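# Screw a feeder screw into the red-taped housing hole

## Task

Take a screw from the screw feeder and turn it into the housing hole at the corner marked with red tape until the screwdriver motor halts on its own (stopped_at_torque=1). The other three holes must stay empty; any screw tip left in one of them means failure. Once tight, do not turn or shift that screw again. If a screw was pressed in rather than turned in, unscrew it completely and drive it again. Finally release the screw, raise the screwdriver well clear above its head, and move away. Nothing may be knocked or placed off the table.

## Robot and tools

Robot: one arm with six joints (waist, shoulder, elbow, forearm roll, wrist pitch, wrist roll) ending in a powered screwdriver. The tool has a hex key inside a thin vacuum sleeve that can hold a screw. The tool point is the key's tip when unloaded; the key points along the tool point's own +z axis and can be pushed back up to 12 mm. A flat block reaches about 9 cm out from the last joint's axis toward the tool's -y side and rotates with it, so watch it for collisions. Loose objects may occasionally get nudged by an outside push.

Frames: the scene frame has its origin on the table top beneath the arm base, +z up, +y to the left when facing along +x. Result poses (end_effector_position in metres, end_effector_quat_wxyz) and velocities (m/s, rad/s) use this frame; the printed position may be a little off, more at long reach. Motion commands, however, are offsets in the tool point's own axes.

The row: every motion command uses rows of 9 numbers, each in [-1, 1], in this order: dx, dy, dz, rx, ry, rz, spindle, torque_limit, sleeve_vacuum. dx, dy, dz, rx, ry, rz are an offset (not a pose) in the tool frame from the tool point's measured pose at the start of the action; 1.0 equals 0.6 m of translation or 180 degrees, and rx, ry, rz form a single rotation vector. spindle: +1 spins the key clockwise at 500 rpm (screws in), -1 the opposite way; about 0.5 s to full speed. torque_limit maps linearly from 0.3 N m at -1 to 1.2 N m at +1. sleeve_vacuum above 0.01 holds a screw; anything else releases it. spindle, torque_limit and sleeve_vacuum persist until changed, and the motor keeps spinning between calls and while you are composing a reply, without the arm following the screw, so finish with spindle 0.

execute_actions(actions): a list of up to 15 actions; each action is a table of up to 15 rows, one row per 1/30 s step, and if shorter its last row is held to fill 15 steps. All rows in an action are offsets from that action's start pose, not chained from row to row. The first action of a call starts from the last pose reported in this scene. An empty list just returns state and images.

move(target, speed, blocking): target is one 9-number row as above; its offset is taken from the pose in the latest result showing one, and the tool values are applied at once. The tool point follows a straight path lasting 0.5 to 10 s (cut off at 10 s). speed is top path speed in m/s, 0.002 to 0.5 (default 0.25); rotation is capped at twice that in rad/s. The path does not avoid obstacles, the arm may lag, drift or overshoot speed (especially near full extension). The result adds a move: line: done, off_target, moving, held or fault, plus limits (paced = sent pose clipped; held = a check blocked some steps, after which motion can surge) and the distance to target. blocking=false returns after 0.5 s; then use wait or stop before sending anything else.

wait(seconds): 0 to 10 s, arm holds its last command; returns early if a running move finishes. stop(): brakes a running move (needs room); the tool keeps its settings. zoom_image(camera, region): region [x0, y0, x1, y1] in pixels of that camera's last image, at most 504x504; cameras cam_head_left, cam_head_right, cam_high, cam_low (896x504) and cam_wrist (504x504 fisheye). Calibration data map world to camera frames and may be off by a few degrees and millimetres. finished_scene(scene): ends the current scene, give its number; irreversible.

Controller behaviour: each step the commanded pose is clipped to 70 mm and 16 degrees from the measured pose, and position beats orientation if both cannot be met. After an action the arm goes at most to the last clipped pose, so long moves need several actions. Hand target shows where the controller is currently heading. A pose unreachable line means the clearance check altered or blocked the command.

Screwing procedure: centre the tool point on the screw axis about 2 mm under the top of the head and spin slowly (spindle between -0.2 and 0.2); a negative value seats the key without advancing, positive also drives. While the screw advances, move the tool down 0.7 mm per turn. The motor halts at 95 % of torque_limit, when the head seats or the thread jams; stopped_at_torque becomes 1, and further positive spindle is ignored until spindle has been 0 or negative for 0.5 s. Loosening does not self-stop; if turns stays constant, raise torque_limit. screw_detected=1 when sleeve_vacuum_kpa exceeds 30, i.e. a head seals the sleeve. turns counts key revolutions, positive clockwise.

Avoid: hard contact. The arm is stiff, so commanding even slightly past a firm surface, or touching fast, can trigger a fault: a joint reaching its load limit (waist, shoulder 309; elbow 145; wrist joints 40.9 N m, held weight included) or 144 N external force halts the arm for 10 s and drops the rest of the call. Long loaded holds heat motors (MOTOR HOT warning, then OVER-TEMPERATURE FAULT brake). Avoid dropping the screw, slamming, knocking items off the table, and leaving a tip in a wrong hole. Smooth, quick motion is preferred.

Each tool is called after "Call:" by a JSON object that holds its "name" and its "arguments", one argument or row to a line.

## Session

Call:
{"name": "execute_actions", "arguments": {
  "actions": []
}}

Scene clock: 0.00 s.
end_effector_position=(+0.4142, +0.0556, +0.3386) sleeve_vacuum_kpa=0 screw_detected=0 stopped_at_torque=0 turns=0.00 end_effector_quat_wxyz=(+0.001, +0.722, +0.692, -0.003) end_effector_velocity=(-0.000, -0.000, +0.000) end_effector_angular_velocity=(-0.000, -0.000, +0.001)
Joint positions: [-0.099 -0.237  1.936  0.002  1.442 -0.099]
Joint velocities: [-0.    -0.     0.    -0.     0.    -0.001]
Hand target: +0.414, +0.056, +0.339; +0.001, +0.722, +0.692, -0.003

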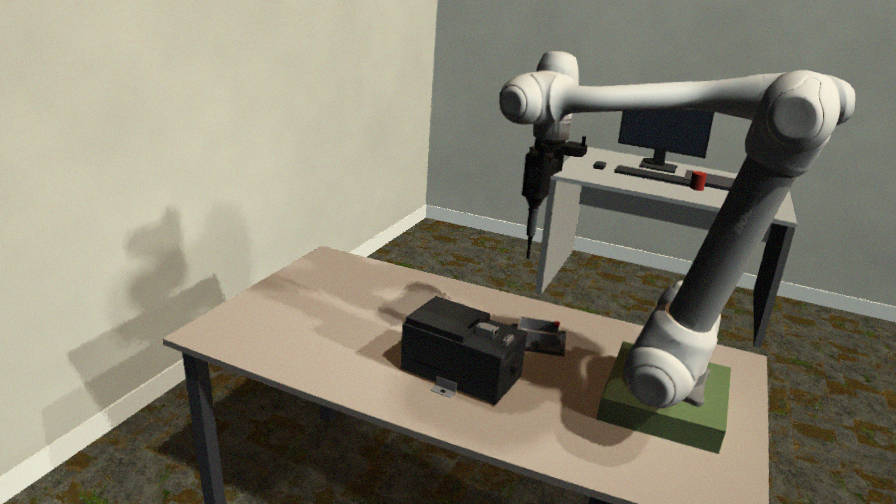

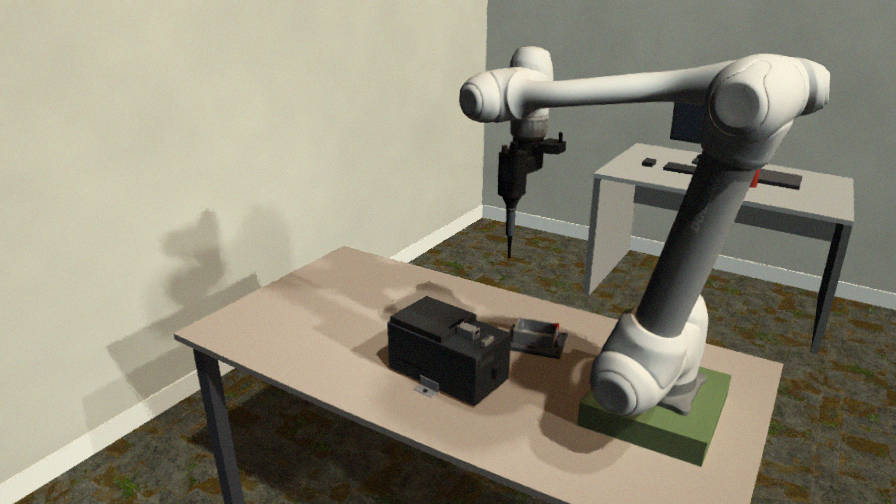

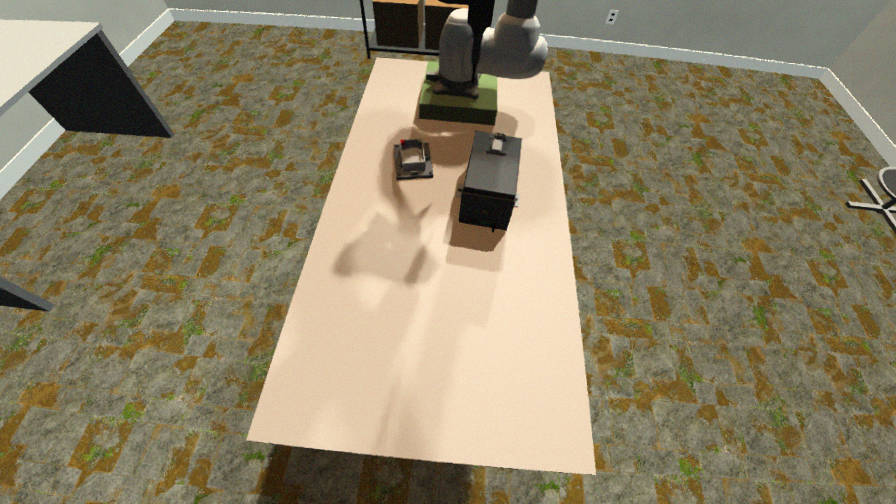

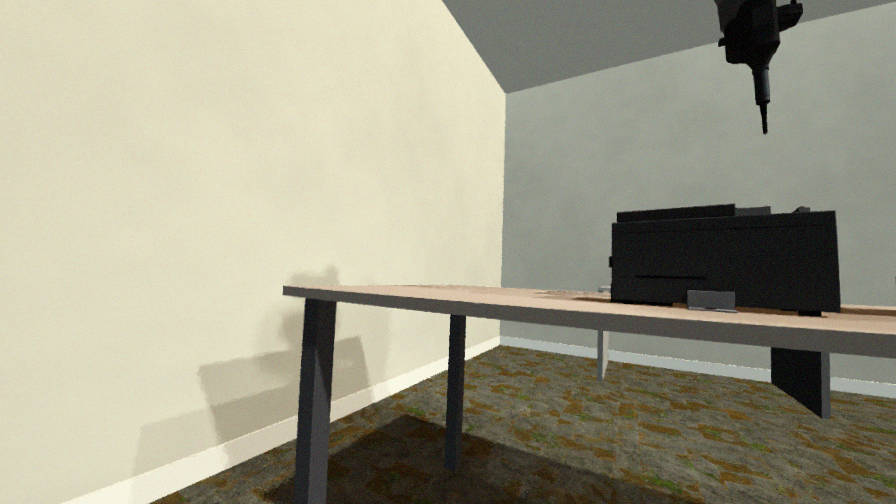

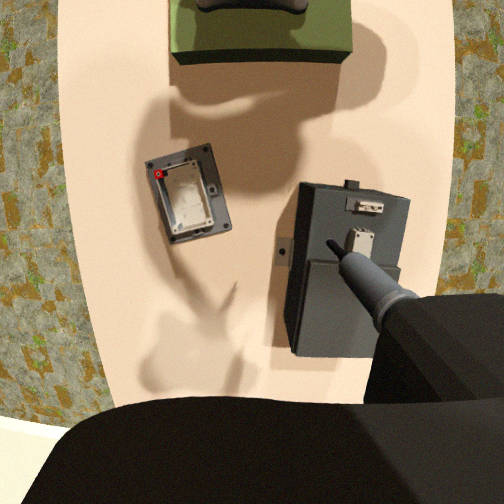

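Call:
{"name": "zoom_image", "arguments": {
  "camera": "cam_wrist",
  "region": [320, 170, 420, 270]
}}

Call:
{"name": "zoom_image", "arguments": {
  "camera": "cam_head_left",
  "region": [440, 300, 580, 380]
}}

Region (320, 170, 420, 270) of cam_wrist's 504x504 image, scaled by 5.040, with more detail than that image has.

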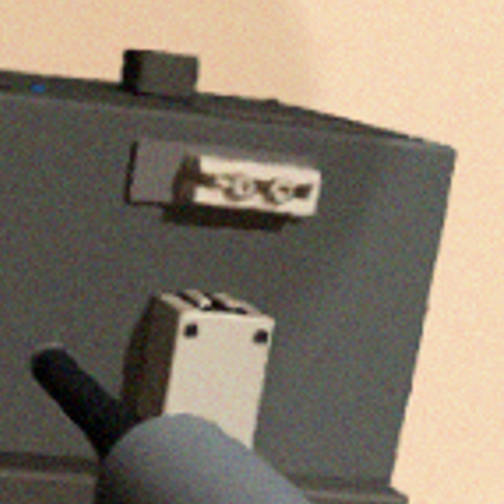

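Region (440, 300, 580, 380) of cam_head_left's 896x504 image, scaled by 3.600, with more detail than that image has; it fills the top 288 rows of this view, and the rest is white.

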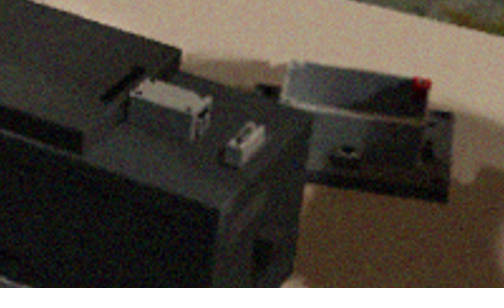

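Call:
{"name": "move", "arguments": {
  "target": [0.178,0.011,0.22,0,0,0,0,0,0]
}}

Call:
{"name": "zoom_image", "arguments": {
  "camera": "cam_wrist",
  "region": [250, 170, 390, 310]
}}

Call:
{"name": "zoom_image", "arguments": {
  "camera": "cam_low",
  "region": [750, 160, 850, 230]
}}

Scene clock: 12.07 s.
end_effector_position=(+0.4246, +0.1612, +0.2059) sleeve_vacuum_kpa=0 screw_detected=0 stopped_at_torque=0 turns=0.00 end_effector_quat_wxyz=(+0.001, +0.722, +0.692, -0.003) end_effector_velocity=(+0.000, -0.001, -0.001) end_effector_angular_velocity=(-0.001, +0.001, -0.002)
Joint positions: [ 0.157 -0.143  2.108  0.002  1.177  0.157]
Joint velocities: [-0.001  0.001  0.001 -0.001 -0.001  0.002]
Hand target: +0.425, +0.161, +0.206; +0.001, +0.722, +0.692, -0.003
Off the commanded pose: 0.000 m, 0 deg.
move: done
camera_calibration (this result's frames):
cam_wrist: T_world_to_cam=[[0.0281035, 0.999579, 0.00716119, -0.106765], [0.949882, -0.0289362, 0.311267, -0.482315], [0.311343, -0.0019454, -0.950296, 0.326014], [0, 0, 0, 1]] pos_world=[0.359641, 0.0933983, 0.460703]

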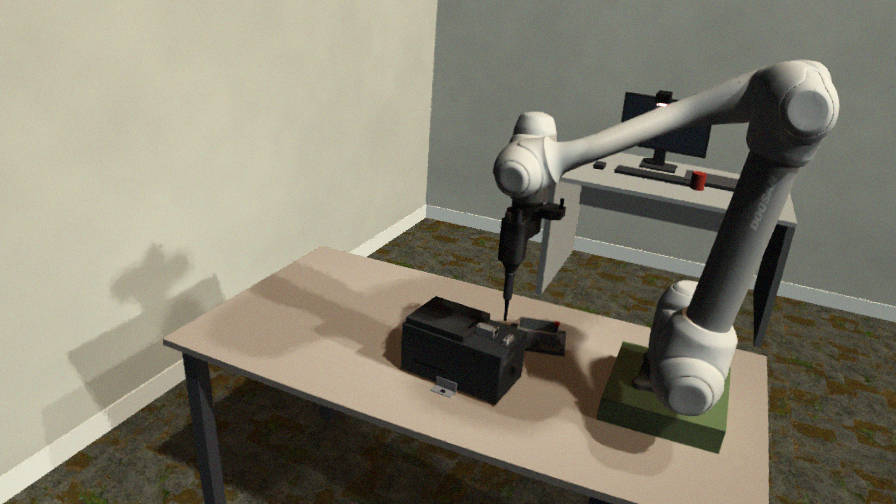

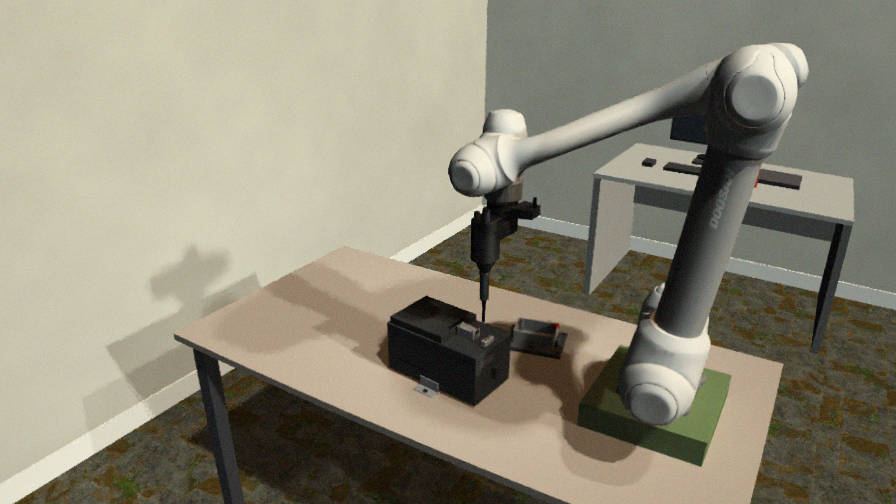

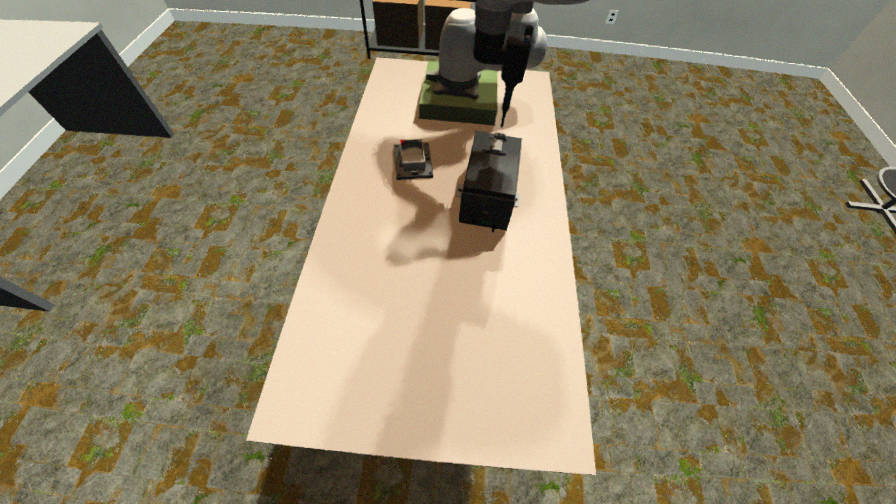

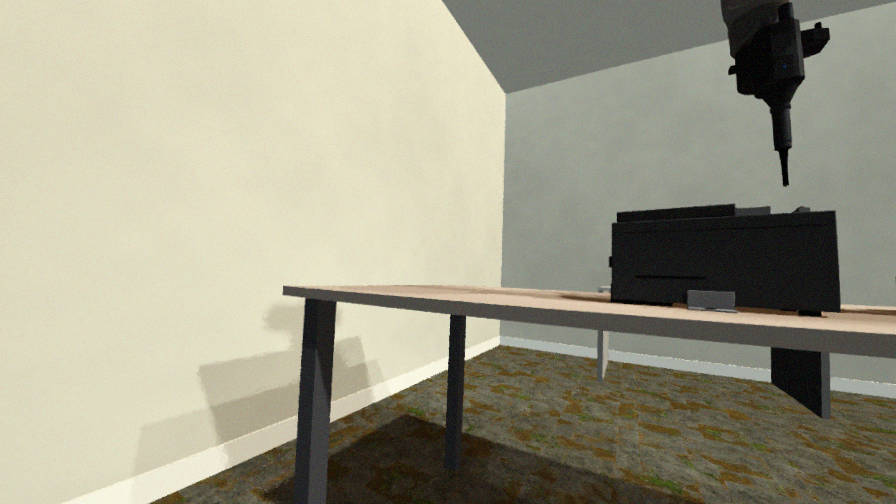

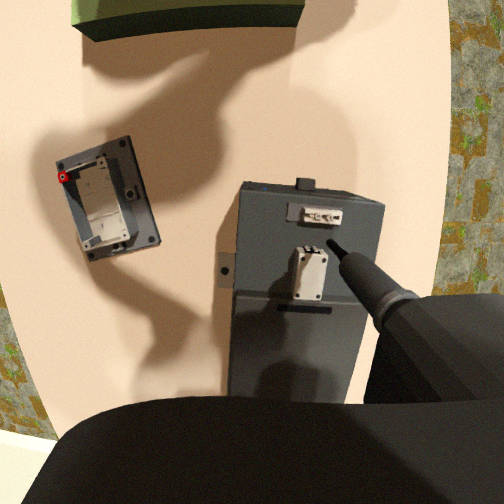

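Region (250, 170, 390, 310) of cam_wrist's 504x504 image, scaled by 3.600, with more detail than that image has.

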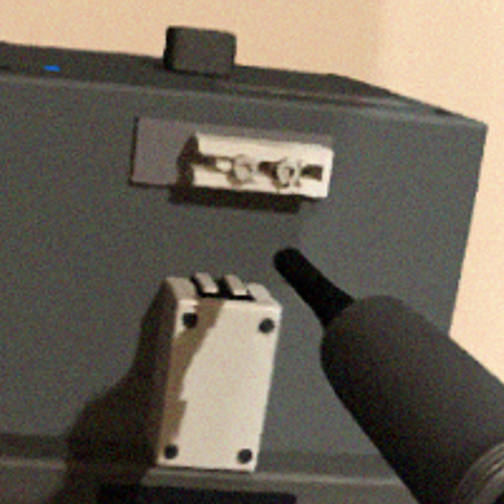

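Region (750, 160, 850, 230) of cam_low's 896x504 image, scaled by 5.040, with more detail than that image has; it fills the top 353 rows of this view, and the rest is white.

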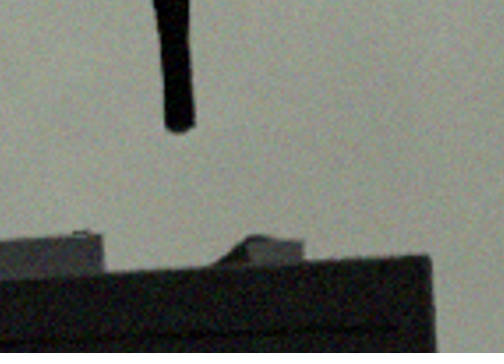

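Call:
{"name": "move", "arguments": {
  "target": [0.0095,-0.026,0.037,0,0,0,0,0,0],
  "speed": 0.08
}}

Call:
{"name": "zoom_image", "arguments": {
  "camera": "cam_wrist",
  "region": [290, 200, 370, 280]
}}

Call:
{"name": "zoom_image", "arguments": {
  "camera": "cam_low",
  "region": [770, 180, 830, 220]
}}

Call:
{"name": "zoom_image", "arguments": {
  "camera": "cam_head_left",
  "region": [485, 315, 535, 355]
}}

Scene clock: 22.13 s.
end_effector_position=(+0.4092, +0.1673, +0.1837) sleeve_vacuum_kpa=0 screw_detected=0 stopped_at_torque=0 turns=0.00 end_effector_quat_wxyz=(+0.001, +0.722, +0.692, -0.003) end_effector_velocity=(-0.000, +0.000, -0.000) end_effector_angular_velocity=(+0.001, -0.000, -0.002)
Joint positions: [ 0.176 -0.15   2.157  0.002  1.135  0.176]
Joint velocities: [-0.    -0.     0.001  0.001 -0.001  0.001]
Hand target: +0.409, +0.167, +0.184; +0.001, +0.722, +0.692, -0.003
Off the commanded pose: 0.000 m, 0 deg.
move: done
camera_calibration (this result's frames):
cam_wrist: T_world_to_cam=[[0.0281536, 0.999578, 0.00710073, -0.112336], [0.949882, -0.028965, 0.311264, -0.460614], [0.311338, -0.00201834, -0.950297, 0.309774], [0, 0, 0, 1]] pos_world=[0.344247, 0.0995721, 0.438548]

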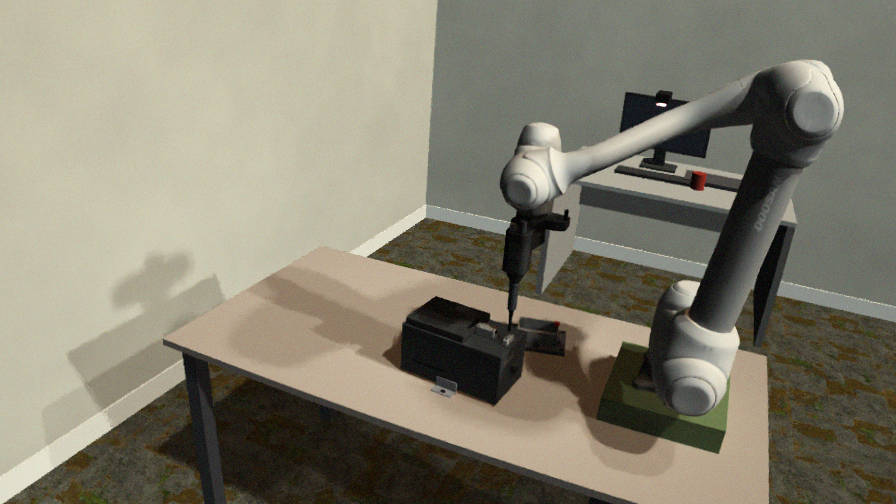

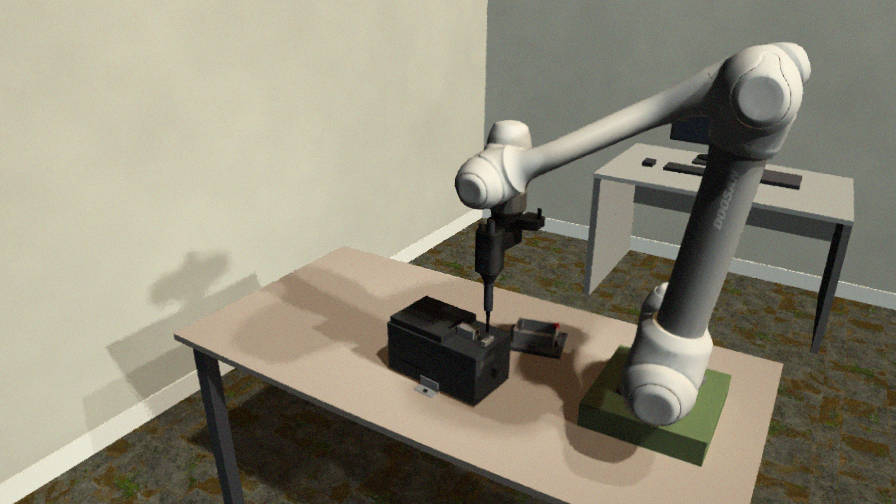

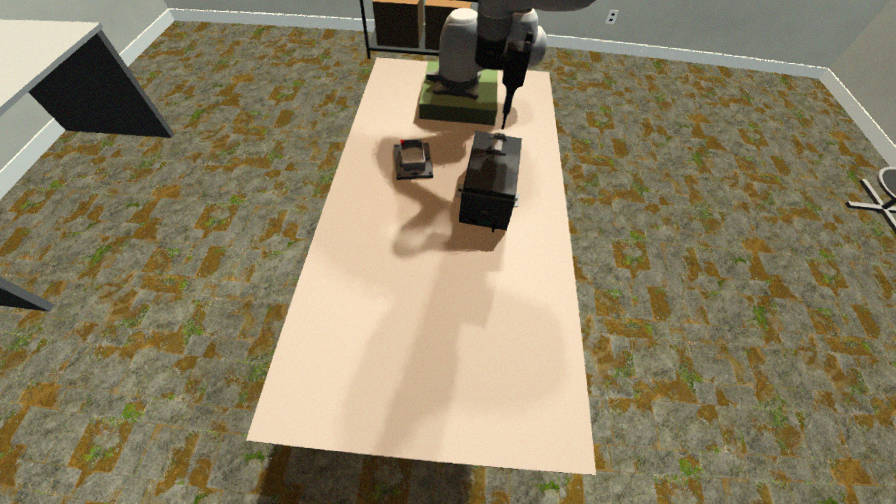

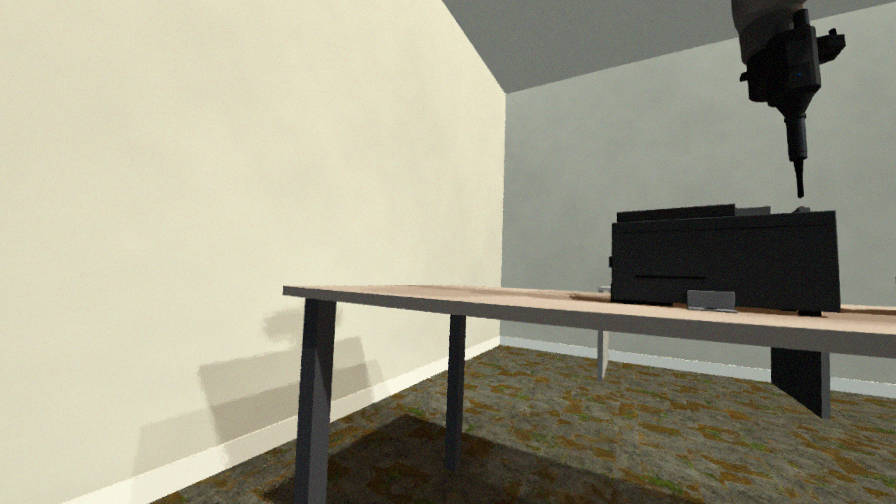

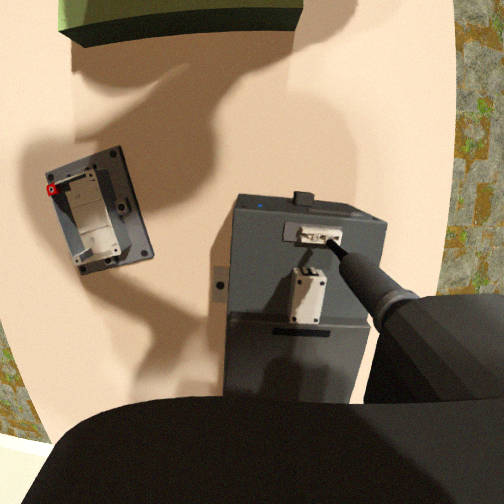

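Region (290, 200, 370, 280) of cam_wrist's 504x504 image, scaled by 6.300, with more detail than that image has.

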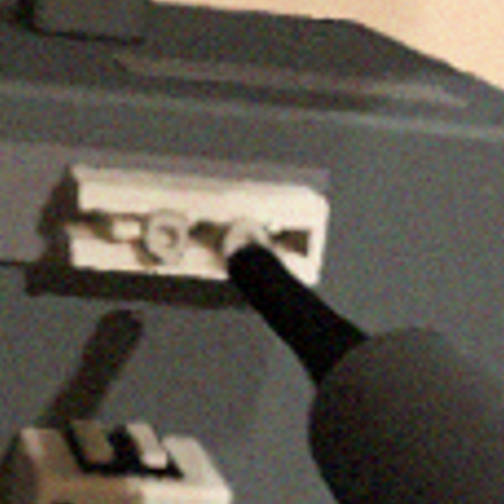

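Region (770, 180, 830, 220) of cam_low's 896x504 image, scaled by 8.400, with more detail than that image has.

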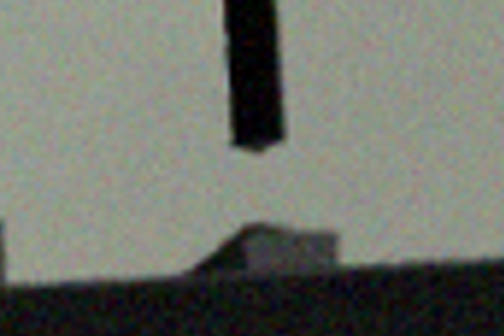

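Region (485, 315, 535, 355) of cam_head_left's 896x504 image, scaled by 10.080, with more detail than that image has; it fills the top 403 rows of this view, and the rest is white.

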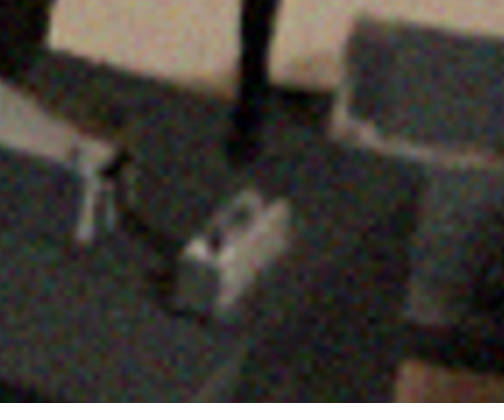

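Call:
{"name": "move", "arguments": {
  "target": [0.005,0,0.016,0,0,0,0,0,0],
  "speed": 0.03
}}

Call:
{"name": "zoom_image", "arguments": {
  "camera": "cam_wrist",
  "region": [300, 210, 360, 270]
}}

Call:
{"name": "zoom_image", "arguments": {
  "camera": "cam_low",
  "region": [770, 180, 830, 220]
}}

Call:
{"name": "zoom_image", "arguments": {
  "camera": "cam_head_left",
  "region": [485, 315, 535, 355]
}}

Scene clock: 27.47 s.
end_effector_position=(+0.4093, +0.1703, +0.1741) sleeve_vacuum_kpa=0 screw_detected=0 stopped_at_torque=0 turns=0.00 end_effector_quat_wxyz=(+0.001, +0.722, +0.692, -0.003) end_effector_velocity=(-0.000, +0.001, -0.000) end_effector_angular_velocity=(+0.001, -0.000, +0.000)
Joint positions: [ 0.184 -0.141  2.168  0.002  1.114  0.183]
Joint velocities: [ 0.001  0.     0.001  0.001 -0.001  0.   ]
Hand target: +0.409, +0.170, +0.174; +0.001, +0.722, +0.692, -0.003
Off the commanded pose: 0.000 m, 0 deg.
move: done
camera_calibration (this result's frames):
cam_wrist: T_world_to_cam=[[0.0282064, 0.999577, 0.00713397, -0.11523], [0.949882, -0.0290255, 0.311259, -0.457628], [0.311334, -0.00200305, -0.950298, 0.300647], [0, 0, 0, 1]] pos_world=[0.344341, 0.102501, 0.428967]

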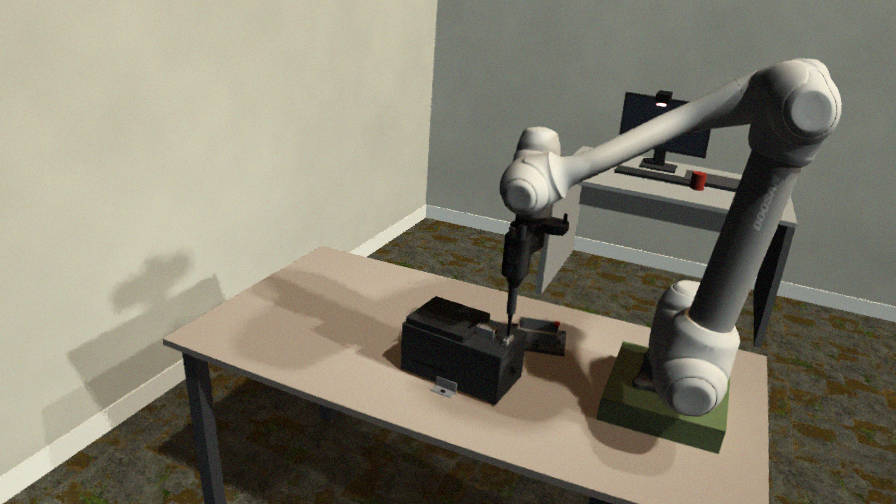

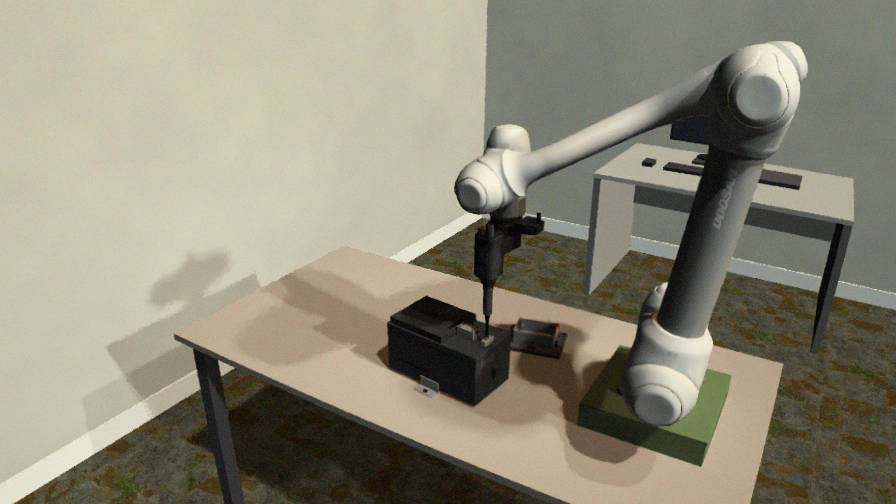

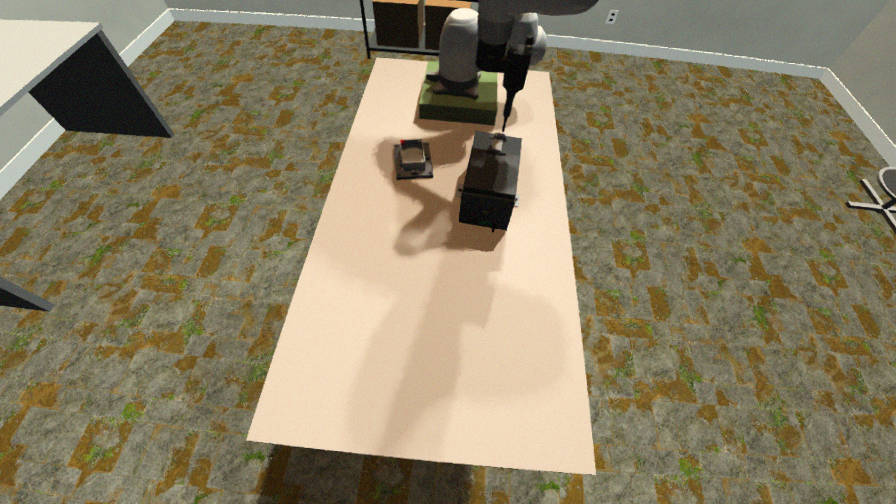

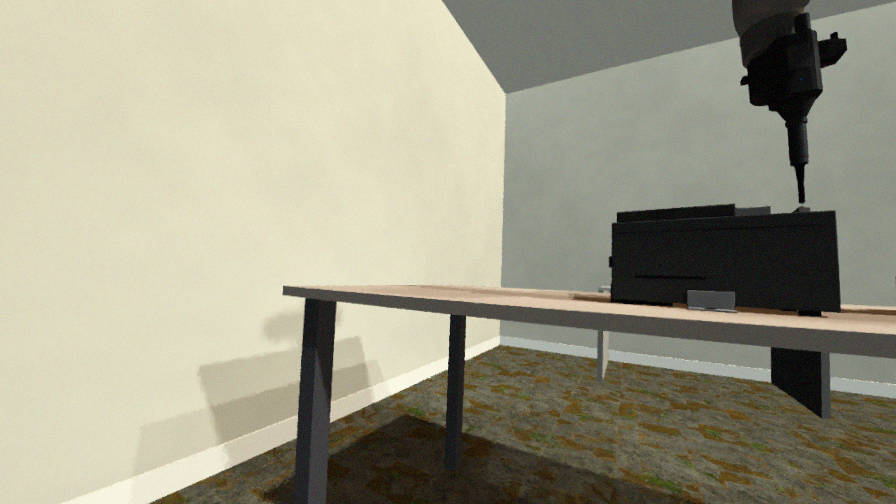

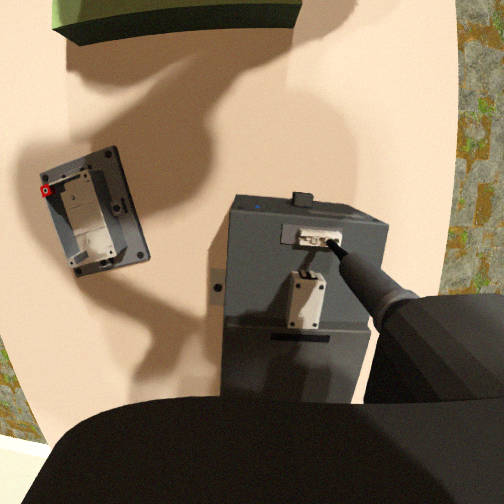

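Region (300, 210, 360, 270) of cam_wrist's 504x504 image, scaled by 8.400, with more detail than that image has.

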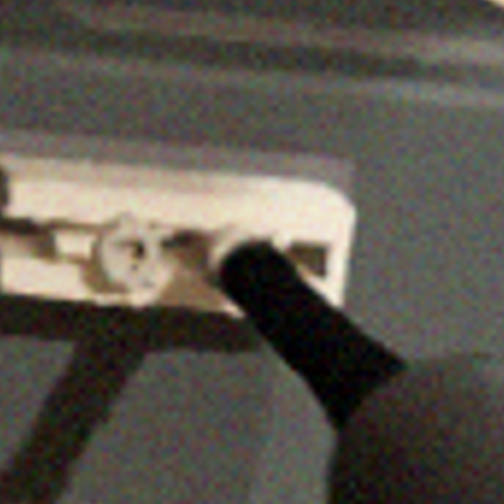

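Region (770, 180, 830, 220) of cam_low's 896x504 image, scaled by 8.400, with more detail than that image has.

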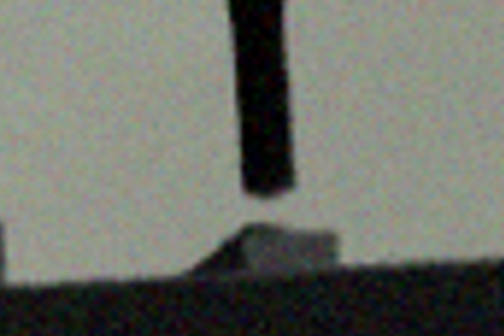

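Region (485, 315, 535, 355) of cam_head_left's 896x504 image, scaled by 10.080, with more detail than that image has; it fills the top 403 rows of this view, and the rest is white.

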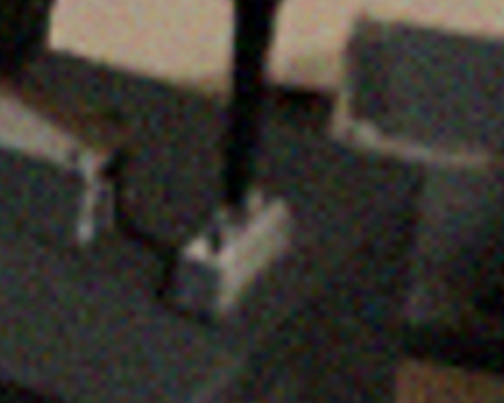

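Looks aligned; gap ~7 mm.

Call:
{"name": "move", "arguments": {
  "target": [0,0,0.016,0,0,0,-0.1,0,1],
  "speed": 0.006
}}

Call:
{"name": "execute_actions", "arguments": {
  "actions": [
    [[0,0,0,0,0,0,0,0,1]]
  ]
}}

Call:
{"name": "zoom_image", "arguments": {
  "camera": "cam_wrist",
  "region": [300, 210, 360, 270]
}}

Scene clock: 32.37 s.
end_effector_position=(+0.4093, +0.1702, +0.1645) sleeve_vacuum_kpa=14 screw_detected=0 stopped_at_torque=0 turns=-1.49 end_effector_quat_wxyz=(+0.001, +0.722, +0.692, -0.003) end_effector_velocity=(-0.000, +0.000, -0.001) end_effector_angular_velocity=(-0.001, +0.001, +0.001)
Joint positions: [ 0.184 -0.132  2.18   0.002  1.093  0.183]
Joint velocities: [ 0.001  0.001  0.    -0.    -0.    -0.001]
Hand target: +0.409, +0.170, +0.165; +0.001, +0.722, +0.692, -0.003
Off the commanded pose: 0.000 m, 0 deg.
move: done
camera_calibration (this result's frames):
cam_wrist: T_world_to_cam=[[0.0282145, 0.999577, 0.00707951, -0.115081], [0.949869, -0.0290162, 0.3113, -0.454643], [0.311373, -0.00205857, -0.950285, 0.291532], [0, 0, 0, 1]] pos_world=[0.344323, 0.102441, 0.419384]

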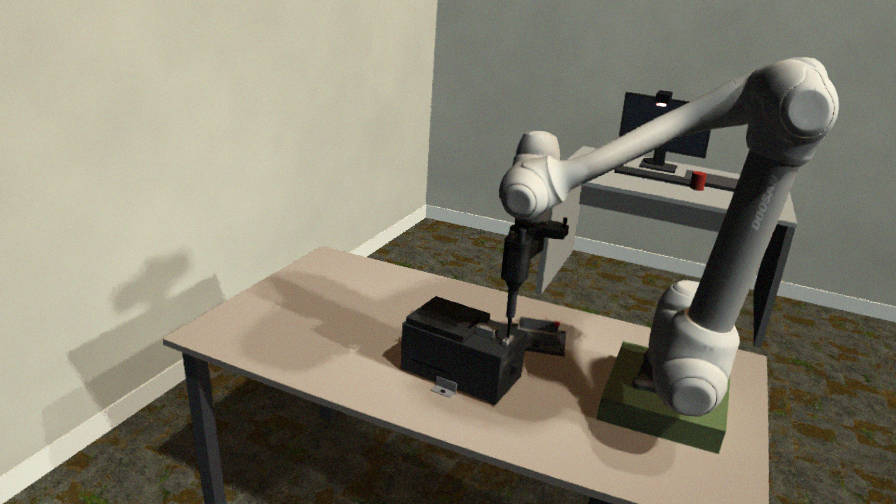

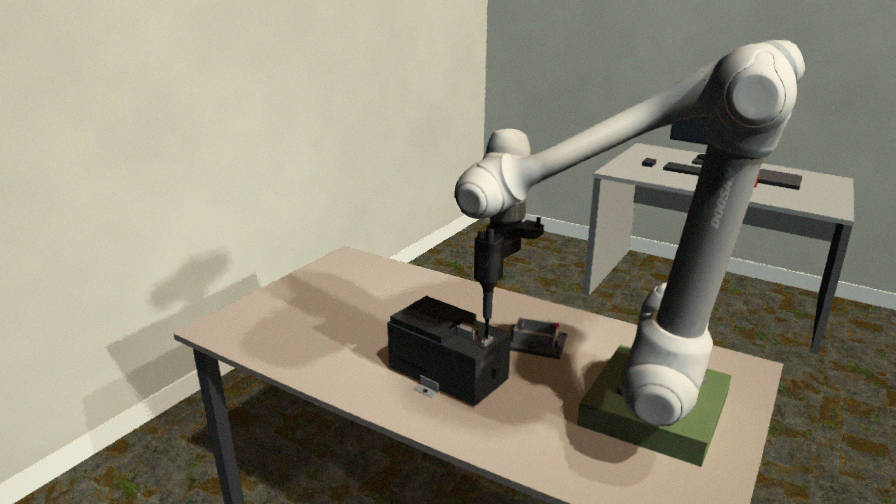

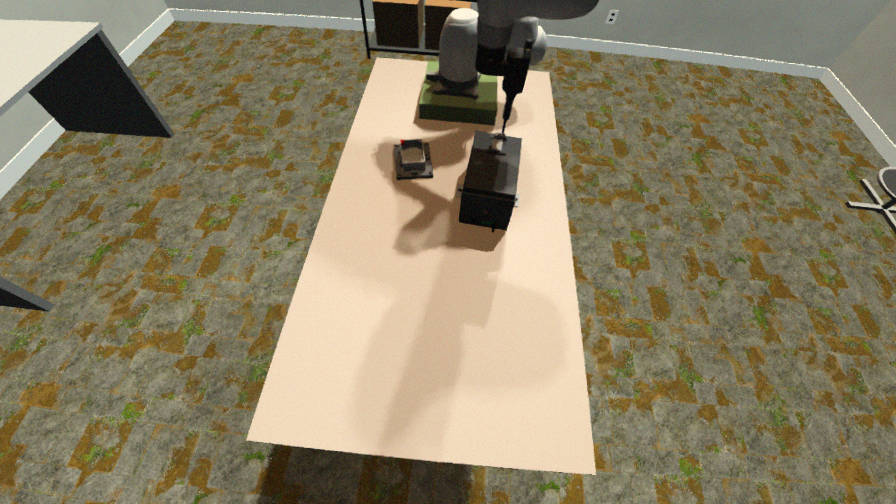

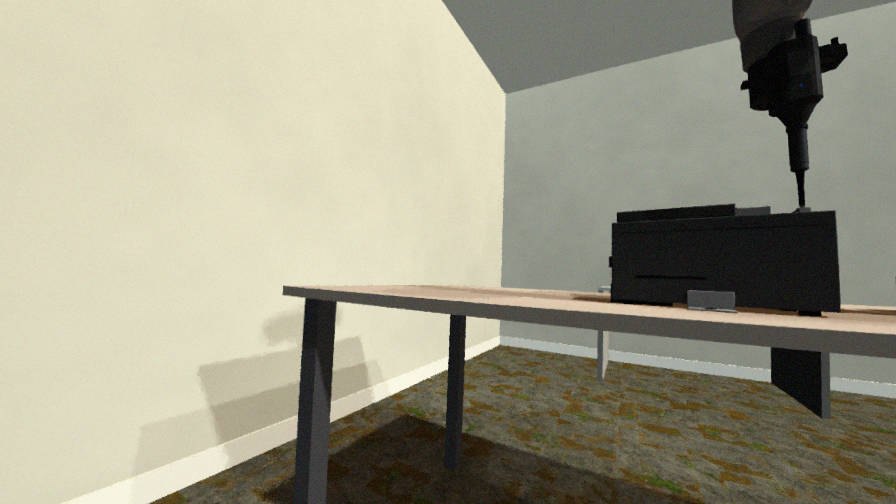

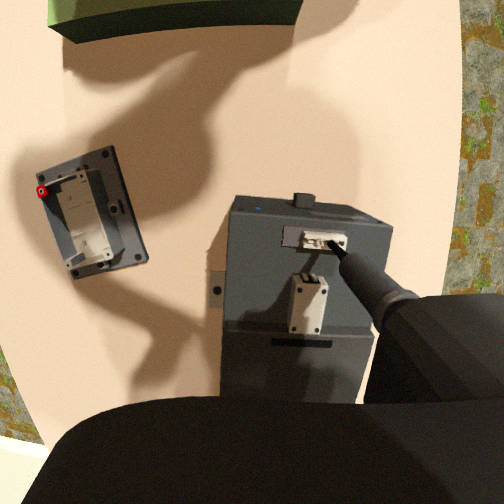

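Scene clock: 32.87 s.
end_effector_position=(+0.4093, +0.1702, +0.1645) sleeve_vacuum_kpa=14 screw_detected=0 stopped_at_torque=0 turns=-1.49 end_effector_quat_wxyz=(+0.001, +0.722, +0.692, -0.003) end_effector_velocity=(+0.000, -0.001, -0.000) end_effector_angular_velocity=(-0.001, +0.001, -0.001)
Joint positions: [ 0.184 -0.132  2.18   0.002  1.093  0.183]
Joint velocities: [-0.001  0.001 -0.    -0.001  0.     0.   ]
Hand target: +0.409, +0.170, +0.165; +0.001, +0.722, +0.692, -0.003
Off the commanded pose: 0.000 m, 0 deg.
camera_calibration (this result's frames):
cam_wrist: T_world_to_cam=[[0.0282145, 0.999577, 0.00707873, -0.115081], [0.94987, -0.029016, 0.311295, -0.454639], [0.311369, -0.00205917, -0.950287, 0.29153], [0, 0, 0, 1]] pos_world=[0.344321, 0.10244, 0.419379]

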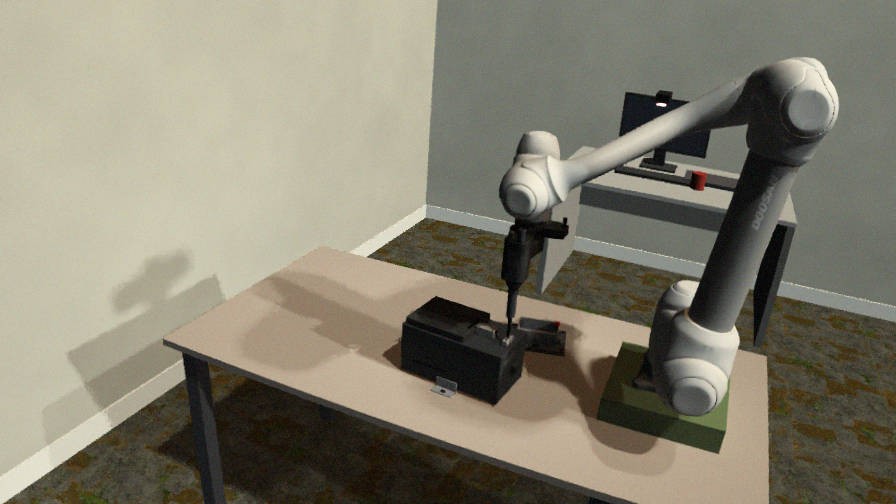

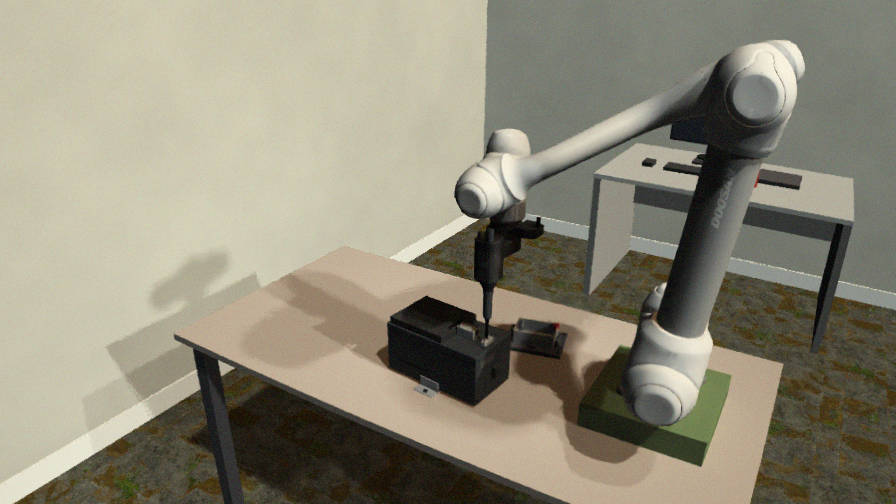

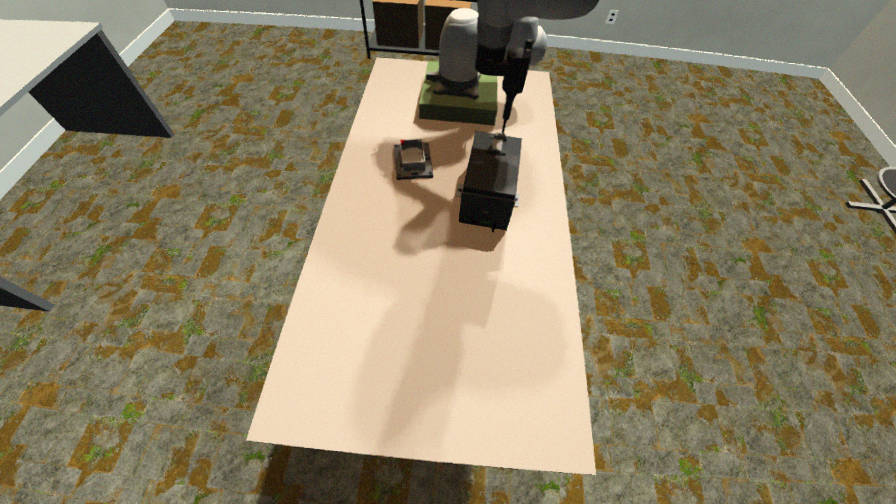

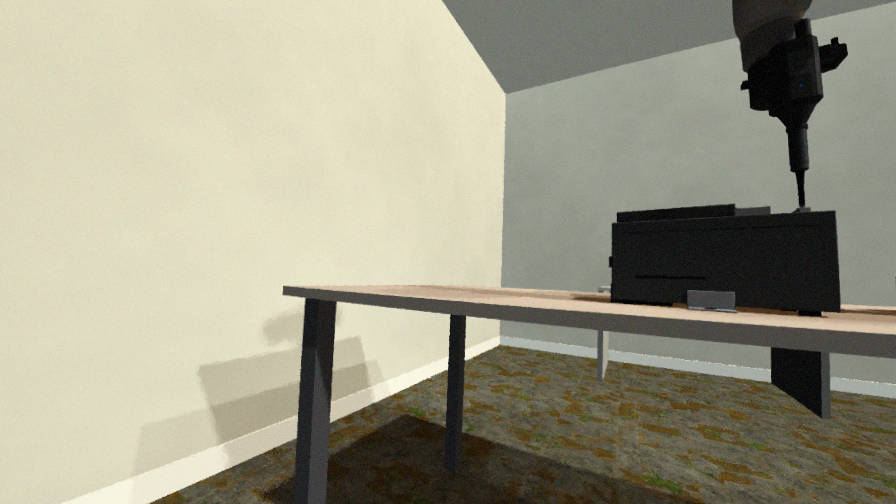

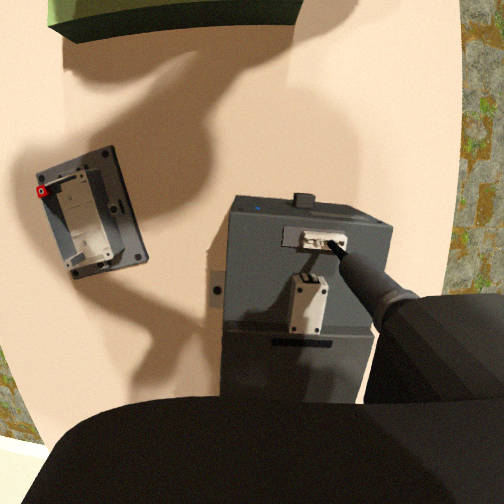

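Region (300, 210, 360, 270) of cam_wrist's 504x504 image, scaled by 8.400, with more detail than that image has.

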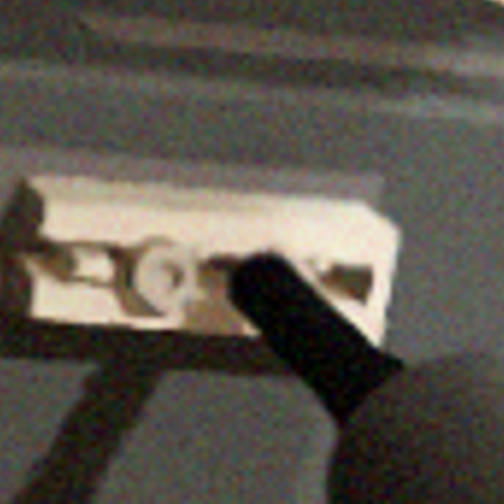

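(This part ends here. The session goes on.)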